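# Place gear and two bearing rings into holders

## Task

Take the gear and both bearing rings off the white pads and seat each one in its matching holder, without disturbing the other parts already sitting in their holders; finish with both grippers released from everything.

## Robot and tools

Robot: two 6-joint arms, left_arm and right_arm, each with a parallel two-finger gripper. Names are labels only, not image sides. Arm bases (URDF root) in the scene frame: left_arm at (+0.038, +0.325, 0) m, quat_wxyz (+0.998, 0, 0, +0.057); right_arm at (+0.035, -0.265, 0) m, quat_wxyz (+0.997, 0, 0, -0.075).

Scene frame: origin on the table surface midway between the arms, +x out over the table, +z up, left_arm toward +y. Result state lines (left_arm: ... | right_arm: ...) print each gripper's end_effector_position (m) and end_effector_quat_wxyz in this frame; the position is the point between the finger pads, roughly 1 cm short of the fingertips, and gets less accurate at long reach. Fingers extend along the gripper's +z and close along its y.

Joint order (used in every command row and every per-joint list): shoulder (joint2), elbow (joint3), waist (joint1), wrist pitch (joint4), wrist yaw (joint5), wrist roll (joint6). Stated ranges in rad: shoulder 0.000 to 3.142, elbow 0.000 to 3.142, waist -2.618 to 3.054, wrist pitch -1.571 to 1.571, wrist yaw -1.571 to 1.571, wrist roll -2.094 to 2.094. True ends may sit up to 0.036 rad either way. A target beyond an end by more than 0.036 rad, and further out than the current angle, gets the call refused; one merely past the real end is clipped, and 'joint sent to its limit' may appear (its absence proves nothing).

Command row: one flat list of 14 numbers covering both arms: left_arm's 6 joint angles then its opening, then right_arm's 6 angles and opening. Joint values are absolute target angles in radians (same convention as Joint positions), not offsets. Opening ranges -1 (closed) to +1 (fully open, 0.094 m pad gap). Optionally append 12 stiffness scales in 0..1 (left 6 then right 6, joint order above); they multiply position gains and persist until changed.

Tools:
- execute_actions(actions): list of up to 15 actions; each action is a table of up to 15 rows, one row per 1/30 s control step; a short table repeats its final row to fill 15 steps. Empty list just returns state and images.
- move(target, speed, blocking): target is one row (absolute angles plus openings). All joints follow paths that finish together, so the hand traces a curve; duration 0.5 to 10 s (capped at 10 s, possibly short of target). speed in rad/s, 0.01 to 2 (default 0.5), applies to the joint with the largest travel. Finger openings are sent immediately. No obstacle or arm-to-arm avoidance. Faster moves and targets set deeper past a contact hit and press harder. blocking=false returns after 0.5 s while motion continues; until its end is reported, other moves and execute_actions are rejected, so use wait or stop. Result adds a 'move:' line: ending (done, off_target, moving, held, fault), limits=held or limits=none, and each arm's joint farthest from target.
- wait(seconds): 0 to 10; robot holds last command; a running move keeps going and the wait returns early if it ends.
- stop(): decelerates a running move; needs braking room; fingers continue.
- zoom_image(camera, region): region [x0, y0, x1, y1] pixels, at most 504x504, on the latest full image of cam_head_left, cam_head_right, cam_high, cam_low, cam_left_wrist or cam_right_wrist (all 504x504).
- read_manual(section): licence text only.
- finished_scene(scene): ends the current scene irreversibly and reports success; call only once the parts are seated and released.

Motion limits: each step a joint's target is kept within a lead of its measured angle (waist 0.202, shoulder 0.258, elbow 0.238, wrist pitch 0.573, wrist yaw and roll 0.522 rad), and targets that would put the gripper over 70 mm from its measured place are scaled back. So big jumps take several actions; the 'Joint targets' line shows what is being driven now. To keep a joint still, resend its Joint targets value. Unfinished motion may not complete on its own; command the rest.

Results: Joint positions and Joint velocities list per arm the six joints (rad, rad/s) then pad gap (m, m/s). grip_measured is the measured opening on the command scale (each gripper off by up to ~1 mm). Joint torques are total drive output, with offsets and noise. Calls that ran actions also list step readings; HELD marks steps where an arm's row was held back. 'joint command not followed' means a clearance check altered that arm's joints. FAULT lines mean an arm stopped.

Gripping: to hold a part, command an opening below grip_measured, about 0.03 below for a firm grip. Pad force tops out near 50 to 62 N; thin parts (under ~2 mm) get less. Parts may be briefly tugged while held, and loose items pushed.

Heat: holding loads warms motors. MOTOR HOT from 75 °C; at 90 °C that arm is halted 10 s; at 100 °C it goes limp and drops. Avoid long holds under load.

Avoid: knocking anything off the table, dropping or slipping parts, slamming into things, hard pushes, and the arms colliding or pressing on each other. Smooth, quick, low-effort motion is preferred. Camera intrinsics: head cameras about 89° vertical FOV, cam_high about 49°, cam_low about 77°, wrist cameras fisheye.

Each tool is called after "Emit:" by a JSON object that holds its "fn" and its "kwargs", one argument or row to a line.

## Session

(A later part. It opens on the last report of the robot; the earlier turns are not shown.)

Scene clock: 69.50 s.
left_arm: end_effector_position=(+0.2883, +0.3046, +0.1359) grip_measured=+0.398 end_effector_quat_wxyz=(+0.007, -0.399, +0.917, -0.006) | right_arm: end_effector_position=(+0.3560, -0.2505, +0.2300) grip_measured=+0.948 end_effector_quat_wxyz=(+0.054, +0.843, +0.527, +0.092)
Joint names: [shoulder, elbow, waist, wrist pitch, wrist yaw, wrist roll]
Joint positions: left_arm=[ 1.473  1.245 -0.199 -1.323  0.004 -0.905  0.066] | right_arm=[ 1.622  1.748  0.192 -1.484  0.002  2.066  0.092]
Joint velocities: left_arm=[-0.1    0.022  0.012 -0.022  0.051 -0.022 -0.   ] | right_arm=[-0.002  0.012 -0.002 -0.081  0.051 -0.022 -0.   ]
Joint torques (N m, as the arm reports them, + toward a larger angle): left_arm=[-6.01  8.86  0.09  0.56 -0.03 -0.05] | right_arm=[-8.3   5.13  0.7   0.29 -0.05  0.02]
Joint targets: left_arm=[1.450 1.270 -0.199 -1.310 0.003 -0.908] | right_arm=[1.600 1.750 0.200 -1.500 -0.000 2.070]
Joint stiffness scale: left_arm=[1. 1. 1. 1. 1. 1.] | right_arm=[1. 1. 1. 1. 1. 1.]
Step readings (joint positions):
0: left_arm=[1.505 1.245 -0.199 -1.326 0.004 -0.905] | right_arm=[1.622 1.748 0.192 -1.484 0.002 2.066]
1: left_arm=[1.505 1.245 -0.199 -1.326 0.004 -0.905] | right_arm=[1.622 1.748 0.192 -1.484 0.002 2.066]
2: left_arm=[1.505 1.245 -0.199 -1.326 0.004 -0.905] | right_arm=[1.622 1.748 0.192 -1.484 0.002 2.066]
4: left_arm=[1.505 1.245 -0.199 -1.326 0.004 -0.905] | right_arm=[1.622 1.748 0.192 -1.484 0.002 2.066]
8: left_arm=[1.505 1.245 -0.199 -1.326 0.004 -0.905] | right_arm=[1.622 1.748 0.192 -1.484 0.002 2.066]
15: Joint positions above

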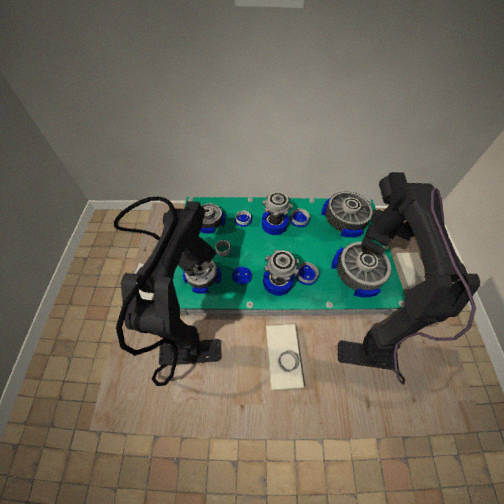

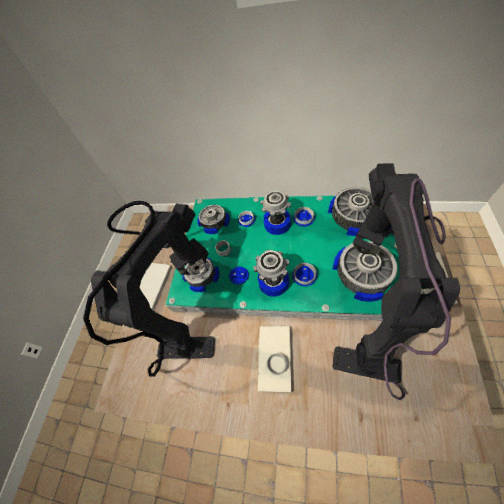

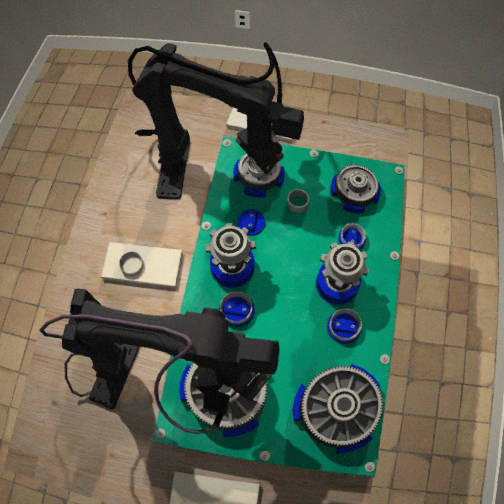

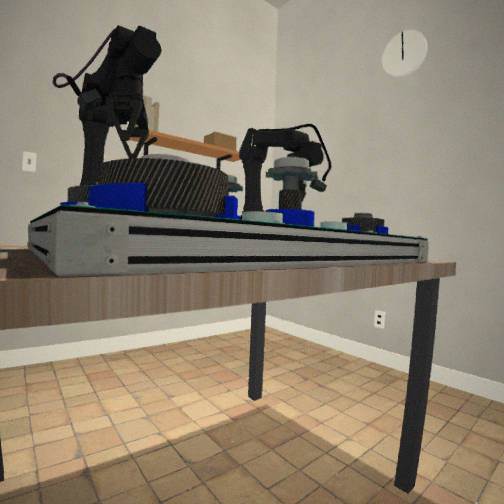

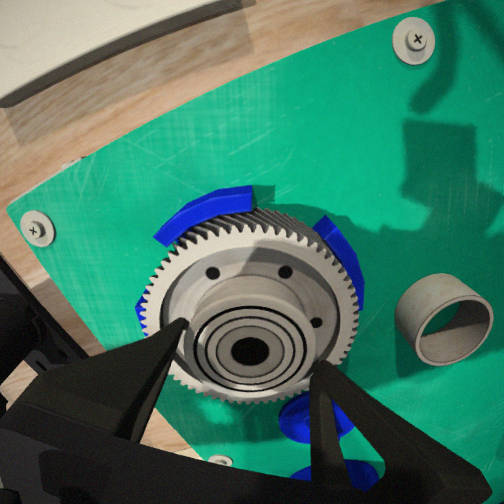

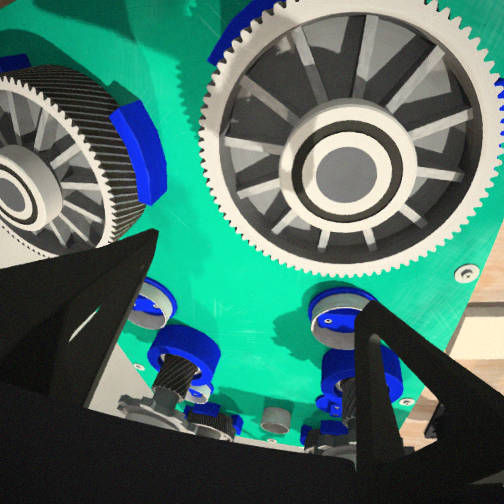

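Emit:
{"fn": "move", "kwargs": {
  "target": [1.44,1.52,-0.199,-1.5,0,-0.908,0.7,1.6,1.75,0.2,-1.5,0,2.07,0.95],
  "speed": 0.4
}}

Emit:
{"fn": "zoom_image", "kwargs": {
  "camera": "cam_left_wrist",
  "region": [130,150,390,410]
}}

Emit:
{"fn": "zoom_image", "kwargs": {
  "camera": "cam_high",
  "region": [210,120,410,230]
}}

Emit:
{"fn": "zoom_image", "kwargs": {
  "camera": "cam_head_left",
  "region": [160,190,280,310]
}}

Scene clock: 71.17 s.
left_arm: end_effector_position=(+0.3001, +0.3036, +0.2005) grip_measured=+0.699 end_effector_quat_wxyz=(+0.049, -0.398, +0.916, -0.029) | right_arm: end_effector_position=(+0.3560, -0.2505, +0.2300) grip_measured=+0.948 end_effector_quat_wxyz=(+0.054, +0.843, +0.527, +0.092)
Joint names: [shoulder, elbow, waist, wrist pitch, wrist yaw, wrist roll]
Joint positions: left_arm=[ 1.462  1.488 -0.199 -1.482  0.004 -0.905  0.08 ] | right_arm=[ 1.622  1.748  0.192 -1.484  0.002  2.066  0.092]
Joint velocities: left_arm=[-0.007 -0.007 -0.007  0.037  0.007 -0.022  0.001] | right_arm=[-0.002 -0.017  0.012  0.051  0.037 -0.022 -0.   ]
Joint torques (N m, as the arm reports them, + toward a larger angle): left_arm=[-6.17  9.36  0.03  0.39 -0.08 -0.07] | right_arm=[-8.23  5.18  0.72  0.3  -0.07  0.03]
Joint targets: left_arm=[1.440 1.520 -0.199 -1.500 -0.000 -0.908] | right_arm=[1.600 1.750 0.200 -1.500 0.000 2.070]
Joint stiffness scale: left_arm=[1. 1. 1. 1. 1. 1.] | right_arm=[1. 1. 1. 1. 1. 1.]
move: off_target (left_arm, right_arm); limits=none; left_arm: farthest joint: the elbow, 0.032 radians from its target (0.275 radians at the start); right_arm: farthest joint: the shoulder, 0.022 radians from its target (0.022 radians at the start)

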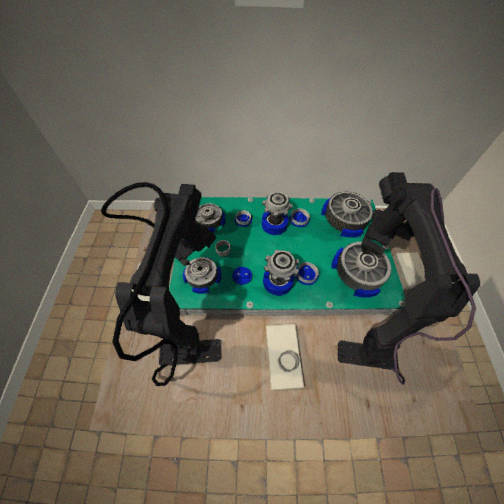

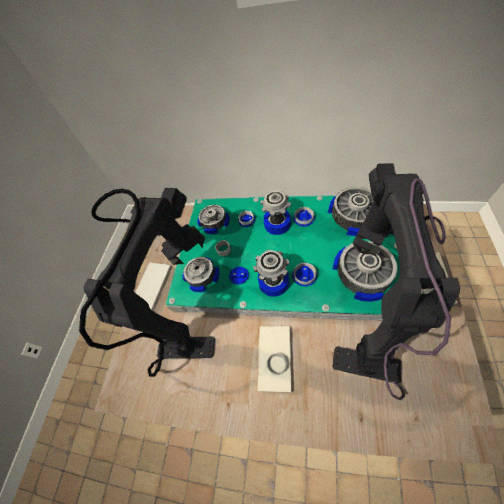

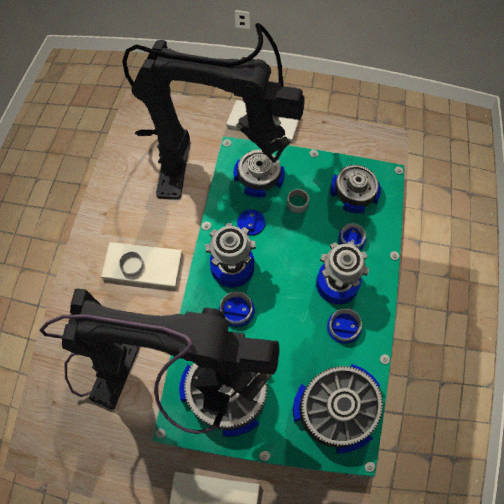

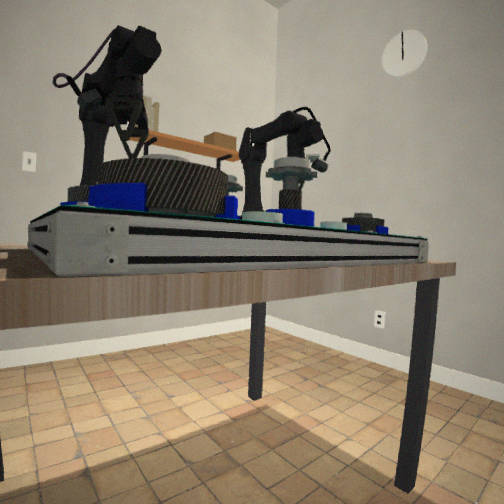

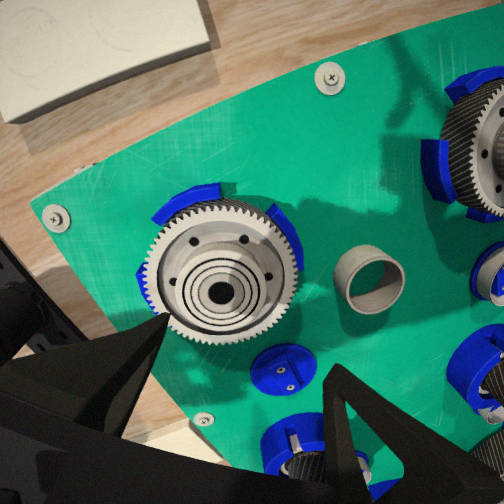

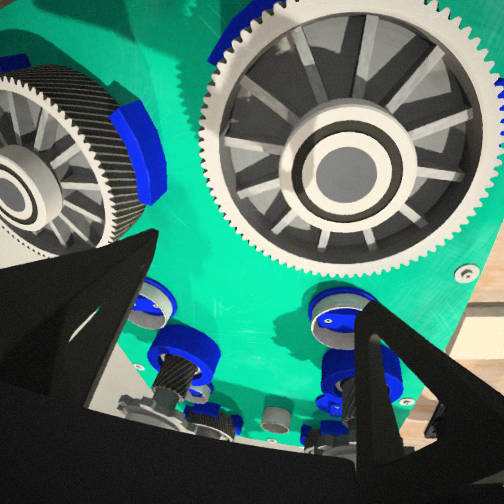

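Region (130, 150, 390, 410) of cam_left_wrist's 504x504 image, scaled by 1.938, with more detail than that image has.

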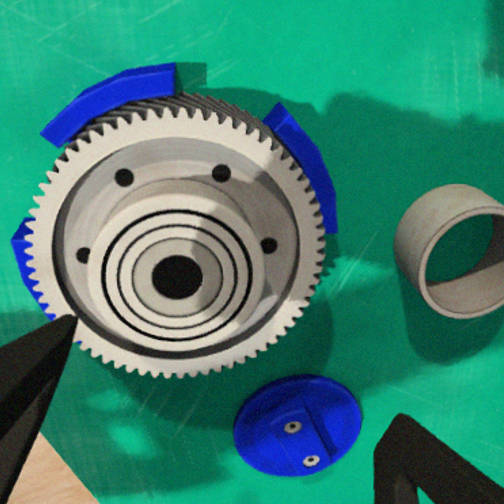

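Region (210, 120, 410, 230) of cam_high's 504x504 image, scaled by 2.520, with more detail than that image has; it fills the top 277 rows of this view, and the rest is white.

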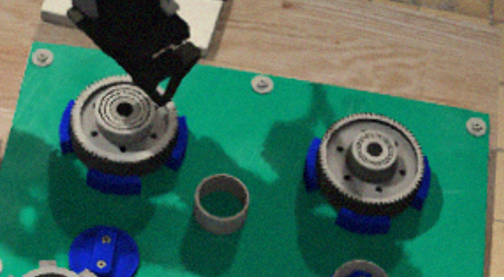

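Region (160, 190, 280, 310) of cam_head_left's 504x504 image, scaled by 4.200, with more detail than that image has.

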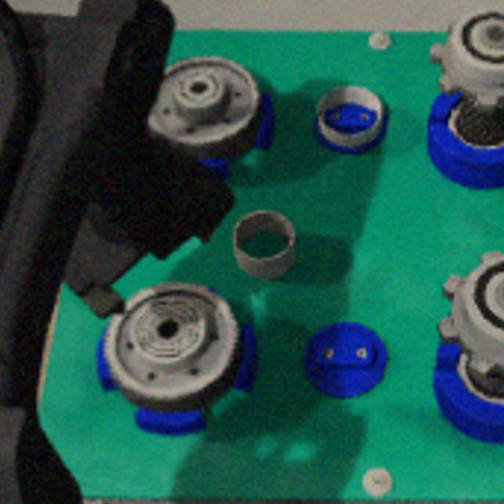

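Emit:
{"fn": "zoom_image", "kwargs": {
  "camera": "cam_high",
  "region": [225,135,295,205]
}}

Emit:
{"fn": "zoom_image", "kwargs": {
  "camera": "cam_high",
  "region": [322,150,392,220]
}}

Emit:
{"fn": "zoom_image", "kwargs": {
  "camera": "cam_head_right",
  "region": [170,245,230,305]
}}

Emit:
{"fn": "zoom_image", "kwargs": {
  "camera": "cam_low",
  "region": [200,150,420,260]
}}

Region (225, 135, 295, 205) of cam_high's 504x504 image, scaled by 7.200, with more detail than that image has.

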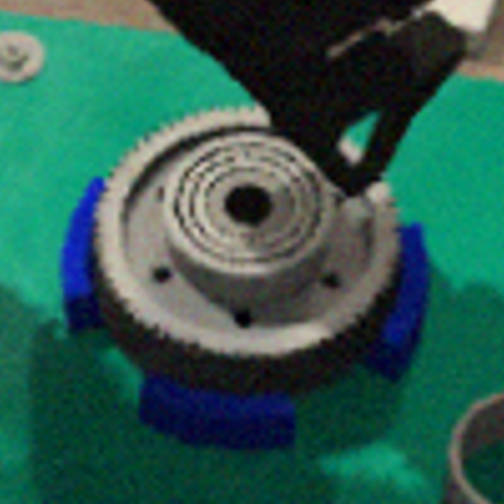

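Region (322, 150, 392, 220) of cam_high's 504x504 image, scaled by 7.200, with more detail than that image has.

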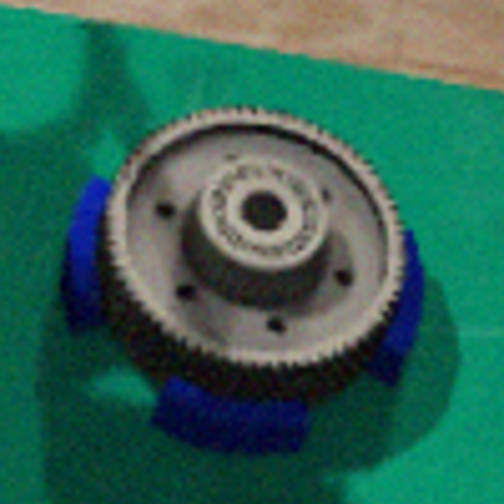

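Region (170, 245, 230, 305) of cam_head_right's 504x504 image, scaled by 8.400, with more detail than that image has.

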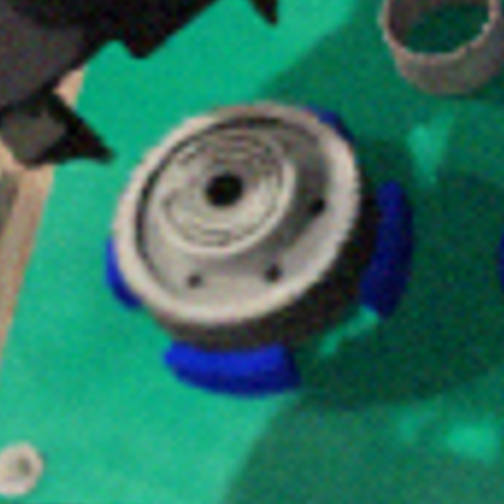

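Region (200, 150, 420, 260) of cam_low's 504x504 image, scaled by 2.291, with more detail than that image has.

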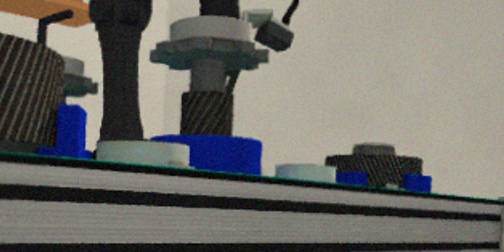

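Emit:
{"fn": "move", "kwargs": {
  "target": [1.5,1.5,-1.3,-1.5,0,-1.8,0.75,1.6,1.75,0.2,-1.5,0,2.07,0.95],
  "speed": 0.9
}}

Emit:
{"fn": "move", "kwargs": {
  "target": [1.778,1.415,-1.70,-1.205,0,-2.07,0.75,1.6,1.75,0.2,-1.5,0,2.07,0.95],
  "speed": 0.6
}}

Scene clock: 76.13 s.
left_arm: end_effector_position=(+0.1384, +0.0802, +0.1934) grip_measured=+0.749 end_effector_quat_wxyz=(-0.001, -0.300, +0.953, -0.042) | right_arm: end_effector_position=(+0.3560, -0.2505, +0.2300) grip_measured=+0.948 end_effector_quat_wxyz=(+0.054, +0.843, +0.527, +0.092)
Joint names: [shoulder, elbow, waist, wrist pitch, wrist yaw, wrist roll]
Joint positions: left_arm=[ 1.491  1.488 -1.296 -1.483  0.009 -1.791  0.082] | right_arm=[ 1.622  1.748  0.192 -1.484  0.002  2.066  0.092]
Joint velocities: left_arm=[ 0.002 -0.012 -0.012 -0.007 -0.007 -0.007 -0.001] | right_arm=[ 0.012 -0.012  0.007  0.081  0.022 -0.007  0.001]
Joint torques (N m, as the arm reports them, + toward a larger angle): left_arm=[-4.14  7.49 -0.31  0.32 -0.1  -0.12] | right_arm=[-8.22  5.18  0.72  0.29 -0.06  0.02]
Joint targets: left_arm=[1.500 1.500 -1.300 -1.500 0.000 -1.800] | right_arm=[1.600 1.750 0.200 -1.500 0.000 2.070]
Joint stiffness scale: left_arm=[1. 1. 1. 1. 1. 1.] | right_arm=[1. 1. 1. 1. 1. 1.]
move: off_target (right_arm); limits=none; left_arm: farthest joint: the wrist pitch, 0.017 radians from its target (0.017 radians at the start); right_arm: farthest joint: the shoulder, 0.022 radians from its target (0.022 radians at the start)

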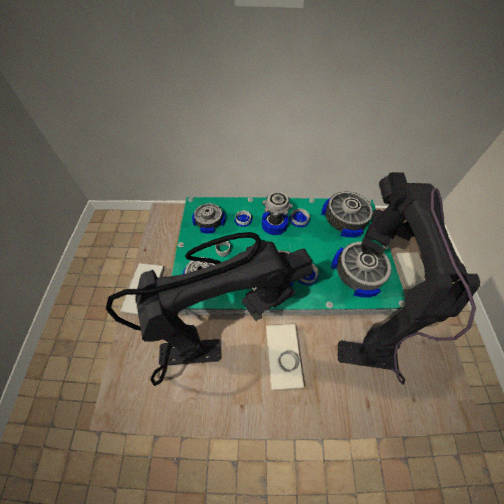

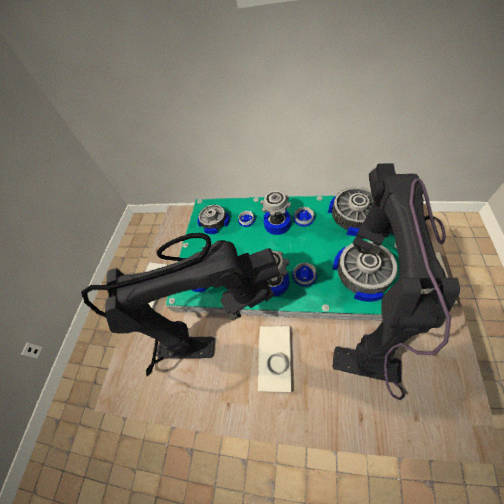

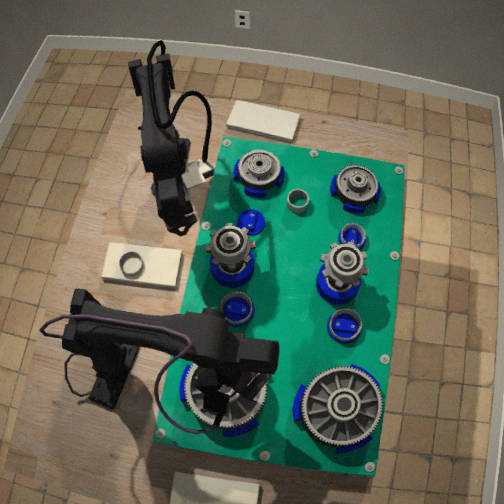

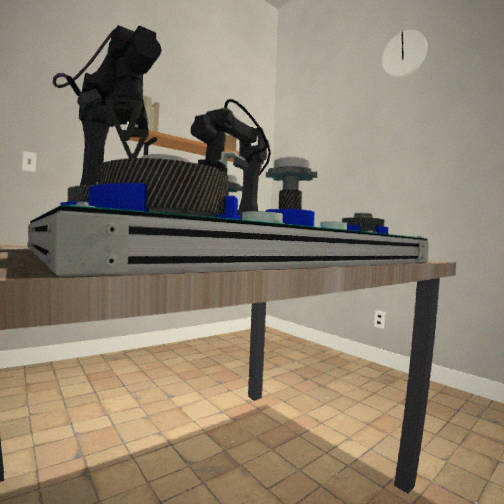

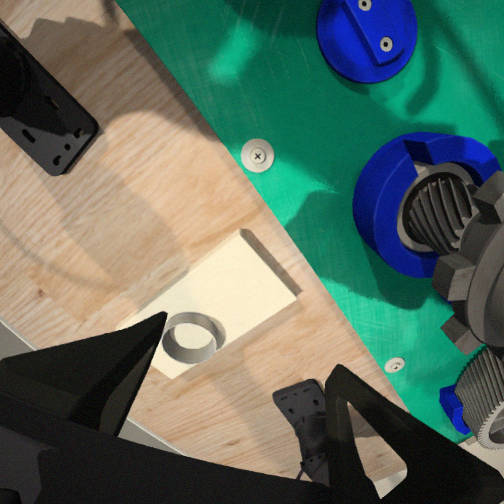

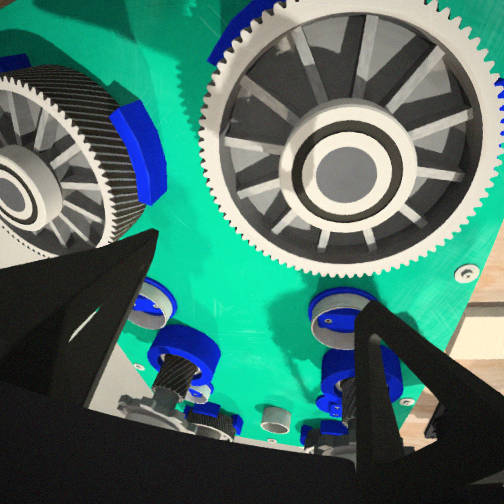

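Scene clock: 77.57 s.
left_arm: end_effector_position=(+0.0329, -0.0005, +0.0994) grip_measured=+0.749 end_effector_quat_wxyz=(-0.004, -0.235, +0.972, -0.000) | right_arm: end_effector_position=(+0.3560, -0.2505, +0.2300) grip_measured=+0.948 end_effector_quat_wxyz=(+0.054, +0.843, +0.527, +0.092)
Joint names: [shoulder, elbow, waist, wrist pitch, wrist yaw, wrist roll]
Joint positions: left_arm=[ 1.781  1.426 -1.7   -1.213  0.008 -2.06   0.082] | right_arm=[ 1.622  1.748  0.192 -1.484  0.002  2.066  0.092]
Joint velocities: left_arm=[-0.002  0.002  0.012  0.051  0.022  0.022 -0.   ] | right_arm=[-0.012  0.012 -0.022 -0.022 -0.037 -0.081 -0.   ]
Joint torques (N m, as the arm reports them, + toward a larger angle): left_arm=[-7.32  5.53  0.08  0.47 -0.09 -0.13] | right_arm=[-8.26  5.15  0.8   0.3  -0.06  0.03]
Joint targets: left_arm=[1.778 1.415 -1.700 -1.205 -0.000 -2.070] | right_arm=[1.600 1.750 0.200 -1.500 -0.000 2.070]
Joint stiffness scale: left_arm=[1. 1. 1. 1. 1. 1.] | right_arm=[1. 1. 1. 1. 1. 1.]
move: off_target (right_arm); limits=none; left_arm: farthest joint: the elbow, 0.011 radians from its target (0.073 radians at the start); right_arm: farthest joint: the shoulder, 0.022 radians from its target (0.022 radians at the start)

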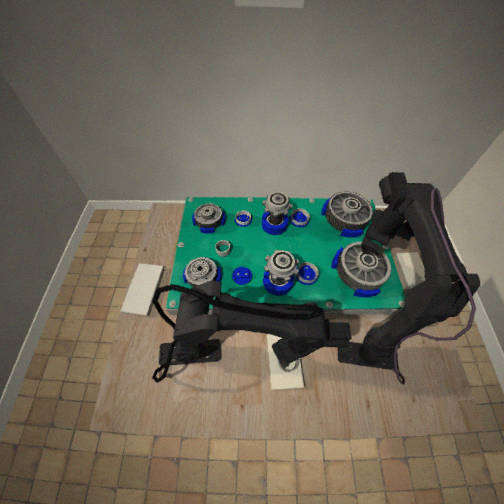

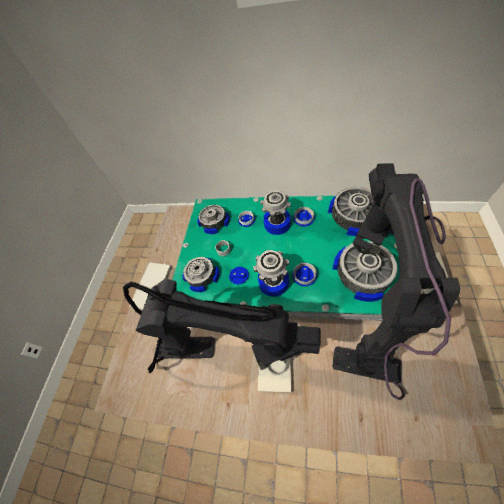

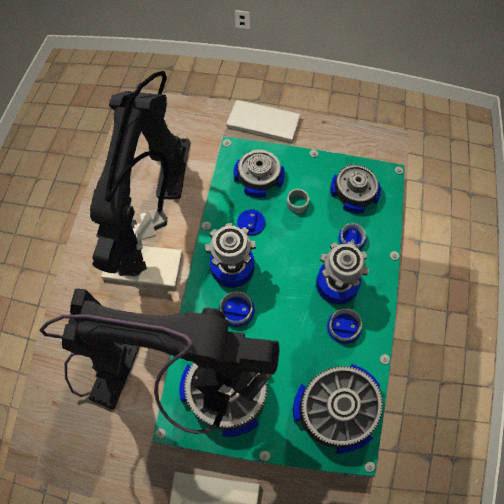

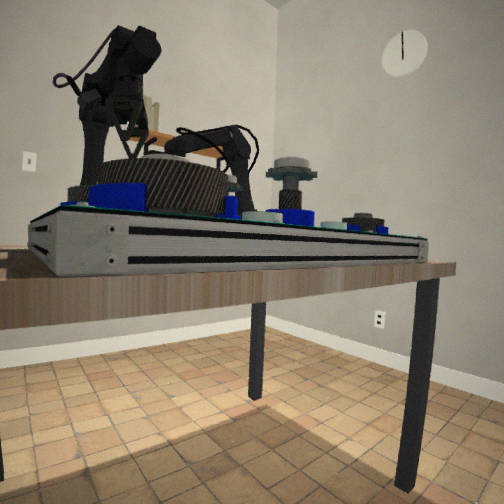

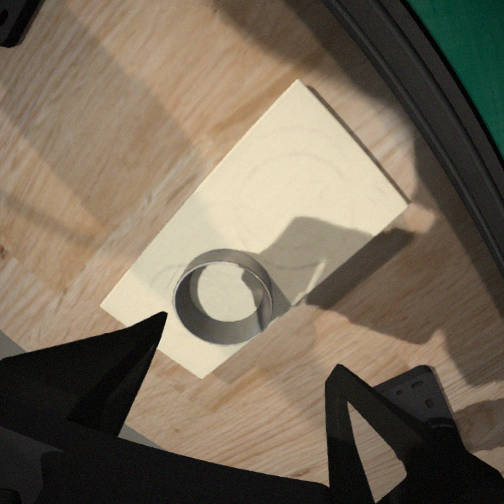

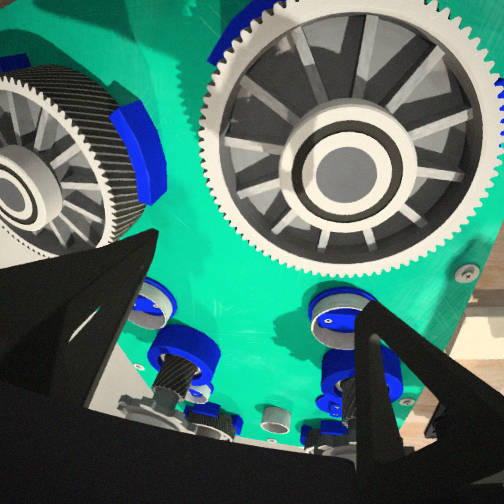

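Emit:
{"fn": "move", "kwargs": {
  "target": [1.748,1.266,-1.747,-1.065,0,-2.07,0.75,1.6,1.75,0.2,-1.5,0,2.07,0.95],
  "speed": 0.3
}}

Scene clock: 79.53 s.
left_arm: end_effector_position=(+0.0208, +0.0083, +0.0632) grip_measured=+0.749 end_effector_quat_wxyz=(-0.003, -0.217, +0.976, +0.003) | right_arm: end_effector_position=(+0.3560, -0.2505, +0.2300) grip_measured=+0.948 end_effector_quat_wxyz=(+0.054, +0.843, +0.527, +0.092)
Joint names: [shoulder, elbow, waist, wrist pitch, wrist yaw, wrist roll]
Joint positions: left_arm=[ 1.781  1.28  -1.739 -1.073  0.008 -2.061  0.082] | right_arm=[ 1.622  1.748  0.192 -1.484  0.002  2.066  0.092]
Joint velocities: left_arm=[-0.017 -0.042  0.002  0.007 -0.066  0.007  0.   ] | right_arm=[-0.002 -0.027 -0.017 -0.007 -0.037 -0.066  0.   ]
Joint torques (N m, as the arm reports them, + toward a larger angle): left_arm=[-9.34  5.12 -0.68  0.43 -0.08 -0.13] | right_arm=[-8.29  5.16  0.74  0.29 -0.07  0.04]
Joint targets: left_arm=[1.748 1.266 -1.747 -1.065 0.000 -2.070] | right_arm=[1.600 1.750 0.200 -1.500 0.000 2.070]
Joint stiffness scale: left_arm=[1. 1. 1. 1. 1. 1.] | right_arm=[1. 1. 1. 1. 1. 1.]
move: off_target (left_arm, right_arm); limits=none; left_arm: farthest joint: the shoulder, 0.033 radians from its target (0.033 radians at the start); right_arm: farthest joint: the shoulder, 0.022 radians from its target (0.022 radians at the start)

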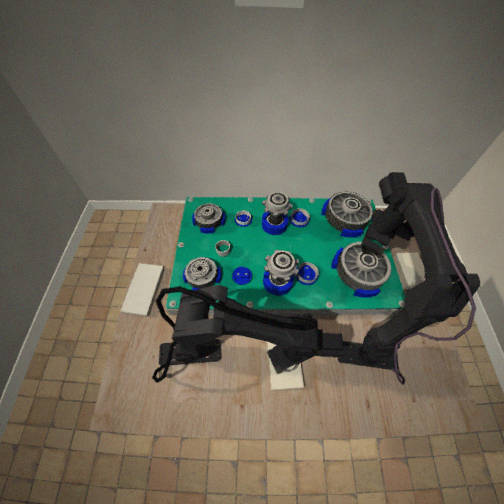

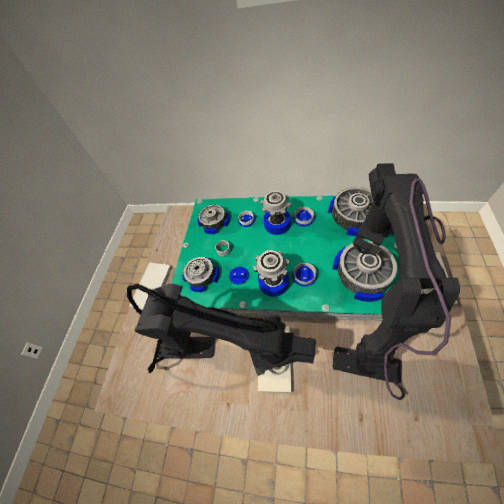

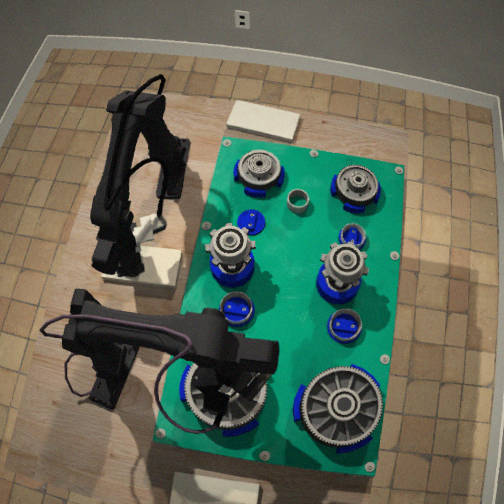

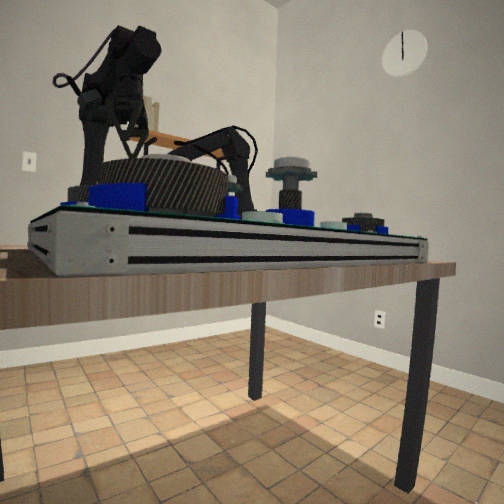

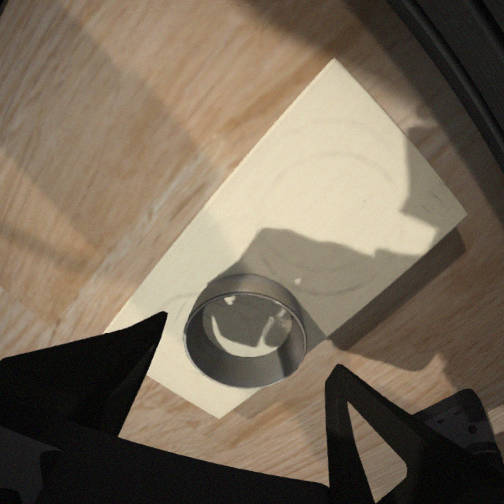

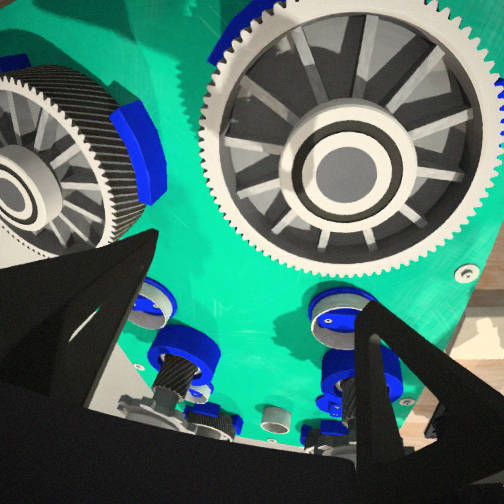

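Emit:
{"fn": "move", "kwargs": {
  "target": [1.805,1.211,-1.759,-0.979,0,-2.07,0.75,1.6,1.75,0.2,-1.5,0,2.07,0.95],
  "speed": 0.15
}}

Scene clock: 81.17 s.
left_arm: end_effector_position=(+0.0171, +0.0059, +0.0447) grip_measured=+0.749 end_effector_quat_wxyz=(-0.005, -0.211, +0.977, -0.003) | right_arm: end_effector_position=(+0.3560, -0.2505, +0.2300) grip_measured=+0.948 end_effector_quat_wxyz=(+0.054, +0.843, +0.527, +0.092)
Joint names: [shoulder, elbow, waist, wrist pitch, wrist yaw, wrist roll]
Joint positions: left_arm=[ 1.8    1.226 -1.75  -0.988  0.008 -2.061  0.082] | right_arm=[ 1.622  1.748  0.192 -1.484  0.002  2.066  0.092]
Joint velocities: left_arm=[ 0.002 -0.012 -0.007  0.066  0.022 -0.081 -0.   ] | right_arm=[-0.007  0.002 -0.012 -0.095  0.007  0.007 -0.   ]
Joint torques (N m, as the arm reports them, + toward a larger angle): left_arm=[-6.59  4.87 -0.65  0.48 -0.1  -0.14] | right_arm=[-8.23  5.15  0.72  0.29 -0.07  0.02]
Joint targets: left_arm=[1.805 1.211 -1.759 -0.979 -0.000 -2.070] | right_arm=[1.600 1.750 0.200 -1.500 -0.000 2.070]
Joint stiffness scale: left_arm=[1. 1. 1. 1. 1. 1.] | right_arm=[1. 1. 1. 1. 1. 1.]
move: off_target (right_arm); limits=none; left_arm: farthest joint: the elbow, 0.015 radians from its target (0.069 radians at the start); right_arm: farthest joint: the shoulder, 0.022 radians from its target (0.022 radians at the start)

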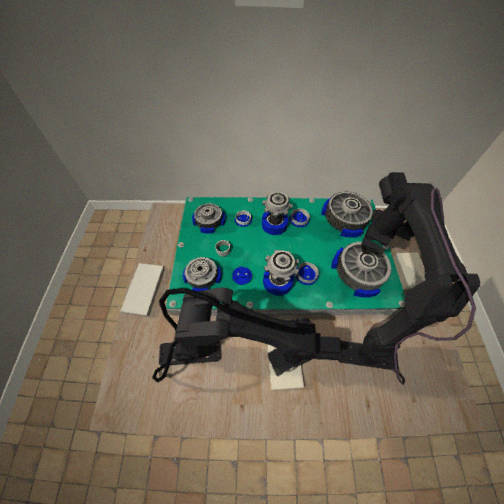

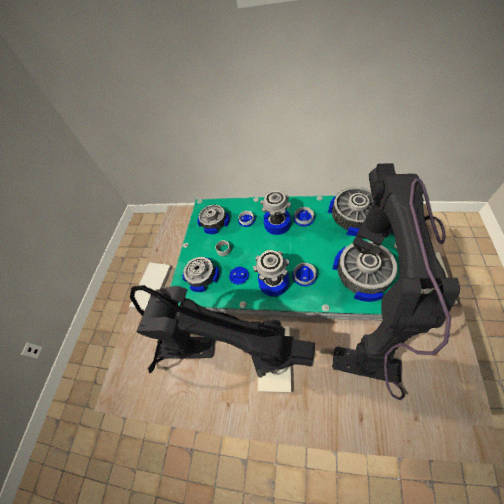

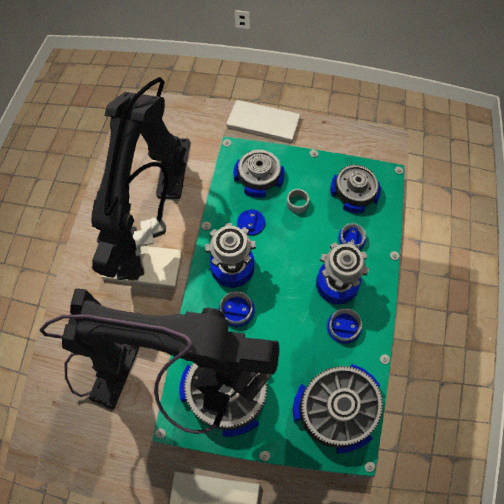

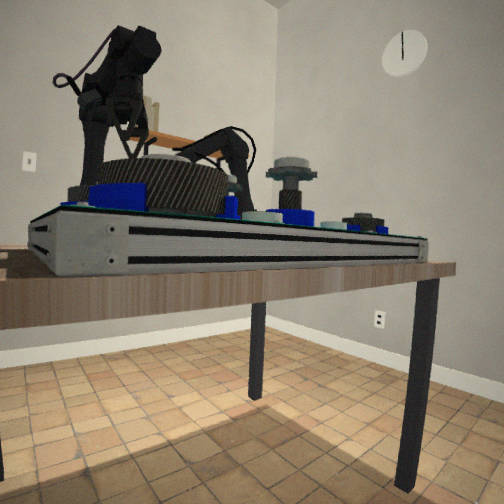

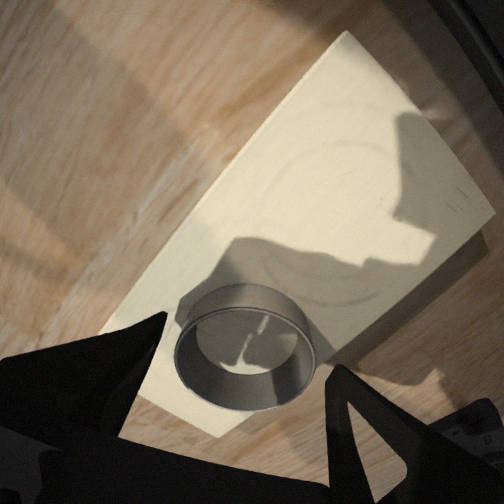

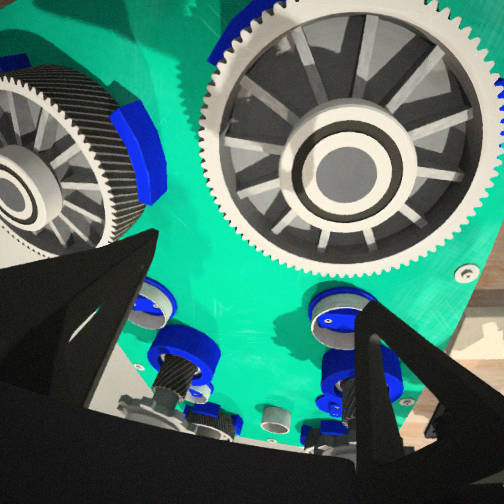

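Emit:
{"fn": "execute_actions", "kwargs": {
  "actions": [
    [[1.81,1.211,-1.755,-0.976,0,-2.07,0.7,1.6,1.75,0.2,-1.5,0,2.07,0.95],[1.815,1.211,-1.755,-0.972,0,-2.07,0.62,1.6,1.75,0.2,-1.5,0,2.07,0.95],[1.815,1.211,-1.755,-0.972,0,-2.07,0.55,1.6,1.75,0.2,-1.5,0,2.07,0.95],[1.815,1.211,-1.755,-0.972,0,-2.07,0.48,1.6,1.75,0.2,-1.5,0,2.07,0.95],[1.815,1.211,-1.755,-0.972,0,-2.07,0.42,1.6,1.75,0.2,-1.5,0,2.07,0.95],[1.815,1.211,-1.755,-0.972,0,-2.07,0.38,1.6,1.75,0.2,-1.5,0,2.07,0.95],[1.815,1.211,-1.755,-0.972,0,-2.07,0.35,1.6,1.75,0.2,-1.5,0,2.07,0.95],[1.815,1.211,-1.755,-0.972,0,-2.07,0.33,1.6,1.75,0.2,-1.5,0,2.07,0.95],[1.815,1.211,-1.755,-0.972,0,-2.07,0.31,1.6,1.75,0.2,-1.5,0,2.07,0.95],[1.815,1.211,-1.755,-0.972,0,-2.07,0.295,1.6,1.75,0.2,-1.5,0,2.07,0.95],[1.815,1.211,-1.755,-0.972,0,-2.07,0.28,1.6,1.75,0.2,-1.5,0,2.07,0.95],[1.815,1.211,-1.755,-0.972,0,-2.07,0.265,1.6,1.75,0.2,-1.5,0,2.07,0.95],[1.815,1.211,-1.755,-0.972,0,-2.07,0.25,1.6,1.75,0.2,-1.5,0,2.07,0.95]],
    [[1.815,1.211,-1.755,-0.972,0,-2.07,0.25,1.6,1.75,0.2,-1.5,0,2.07,0.95]]
  ]
}}

Scene clock: 82.93 s.
left_arm: end_effector_position=(+0.0170, +0.0045, +0.0444) grip_measured=+0.288 end_effector_quat_wxyz=(-0.006, -0.211, +0.977, -0.006) | right_arm: end_effector_position=(+0.3560, -0.2505, +0.2300) grip_measured=+0.948 end_effector_quat_wxyz=(+0.054, +0.843, +0.527, +0.092)
Joint names: [shoulder, elbow, waist, wrist pitch, wrist yaw, wrist roll]
Joint positions: left_arm=[ 1.801  1.226 -1.75  -0.982  0.008 -2.061  0.06 ] | right_arm=[ 1.622  1.748  0.192 -1.484  0.002  2.066  0.092]
Joint velocities: left_arm=[ 0.007 -0.002 -0.002  0.051 -0.095  0.037 -0.   ] | right_arm=[ 0.012 -0.012 -0.022 -0.081  0.007 -0.066 -0.   ]
Joint torques (N m, as the arm reports them, + toward a larger angle): left_arm=[-5.92  4.91 -0.35  0.48 -0.09 -0.12] | right_arm=[-8.23  5.11  0.76  0.31 -0.07  0.04]
Joint targets: left_arm=[1.815 1.211 -1.755 -0.972 0.000 -2.070] | right_arm=[1.600 1.750 0.200 -1.500 0.000 2.070]
Joint stiffness scale: left_arm=[1. 1. 1. 1. 1. 1.] | right_arm=[1. 1. 1. 1. 1. 1.]
Step readings (joint positions; steps 1 to 15: 1st action; 16 to 30: 2nd action):
0: left_arm=[1.800 1.226 -1.750 -0.987 0.008 -2.061] | right_arm=[1.622 1.748 0.192 -1.484 0.002 2.066]
1: left_arm=[1.800 1.226 -1.750 -0.987 0.008 -2.061] | right_arm=[1.622 1.748 0.192 -1.484 0.002 2.066]
2: left_arm=[1.800 1.226 -1.750 -0.986 0.008 -2.061] | right_arm=[1.622 1.748 0.192 -1.484 0.002 2.066]
4: left_arm=[1.800 1.226 -1.750 -0.984 0.008 -2.061] | right_arm=[1.622 1.748 0.192 -1.484 0.002 2.066]
8: left_arm=[1.800 1.226 -1.750 -0.983 0.008 -2.061] | right_arm=[1.622 1.748 0.192 -1.484 0.002 2.066]
15: left_arm=[1.801 1.226 -1.750 -0.982 0.008 -2.061] | right_arm=[1.622 1.748 0.192 -1.484 0.002 2.066]
16: left_arm=[1.801 1.226 -1.750 -0.982 0.008 -2.061] | right_arm=[1.622 1.748 0.192 -1.484 0.002 2.066]
17: left_arm=[1.801 1.226 -1.750 -0.982 0.008 -2.061] | right_arm=[1.622 1.748 0.192 -1.484 0.002 2.066]
19: left_arm=[1.801 1.226 -1.750 -0.982 0.008 -2.061] | right_arm=[1.622 1.748 0.192 -1.484 0.002 2.066]
23: left_arm=[1.801 1.226 -1.750 -0.982 0.008 -2.061] | right_arm=[1.622 1.748 0.192 -1.484 0.002 2.066]
30: Joint positions above

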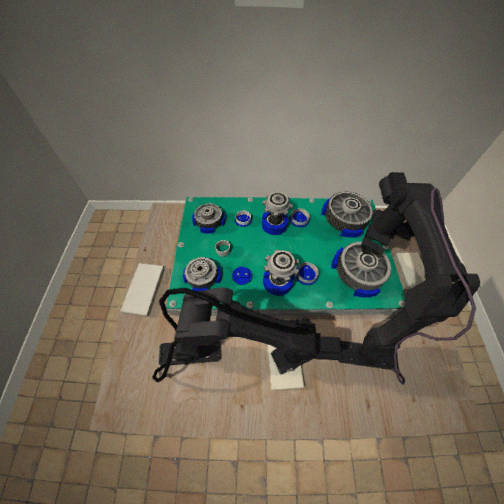

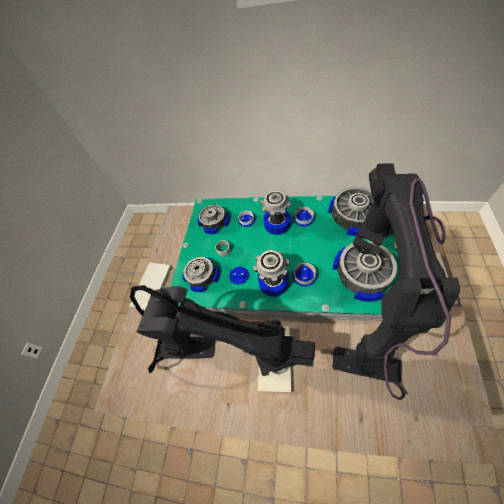

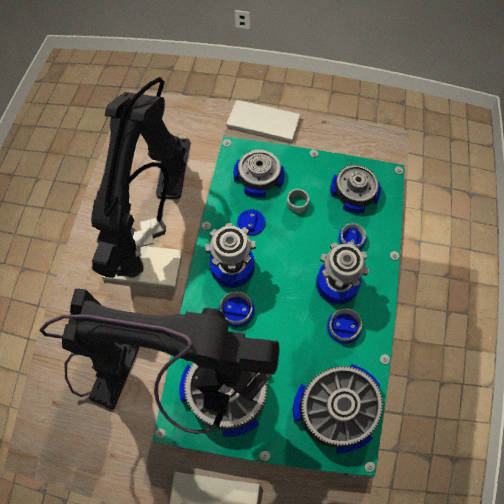

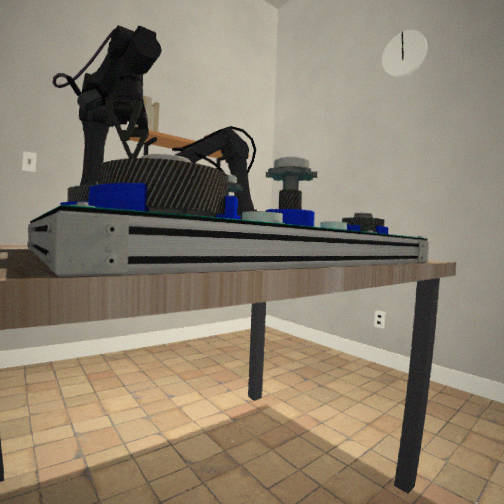

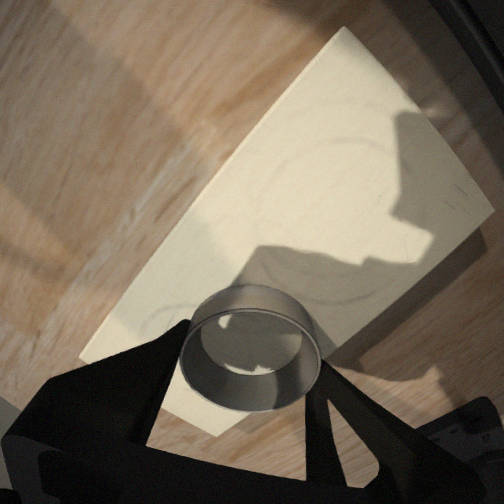

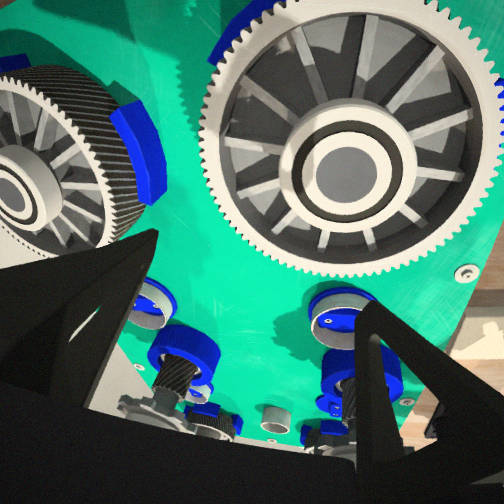

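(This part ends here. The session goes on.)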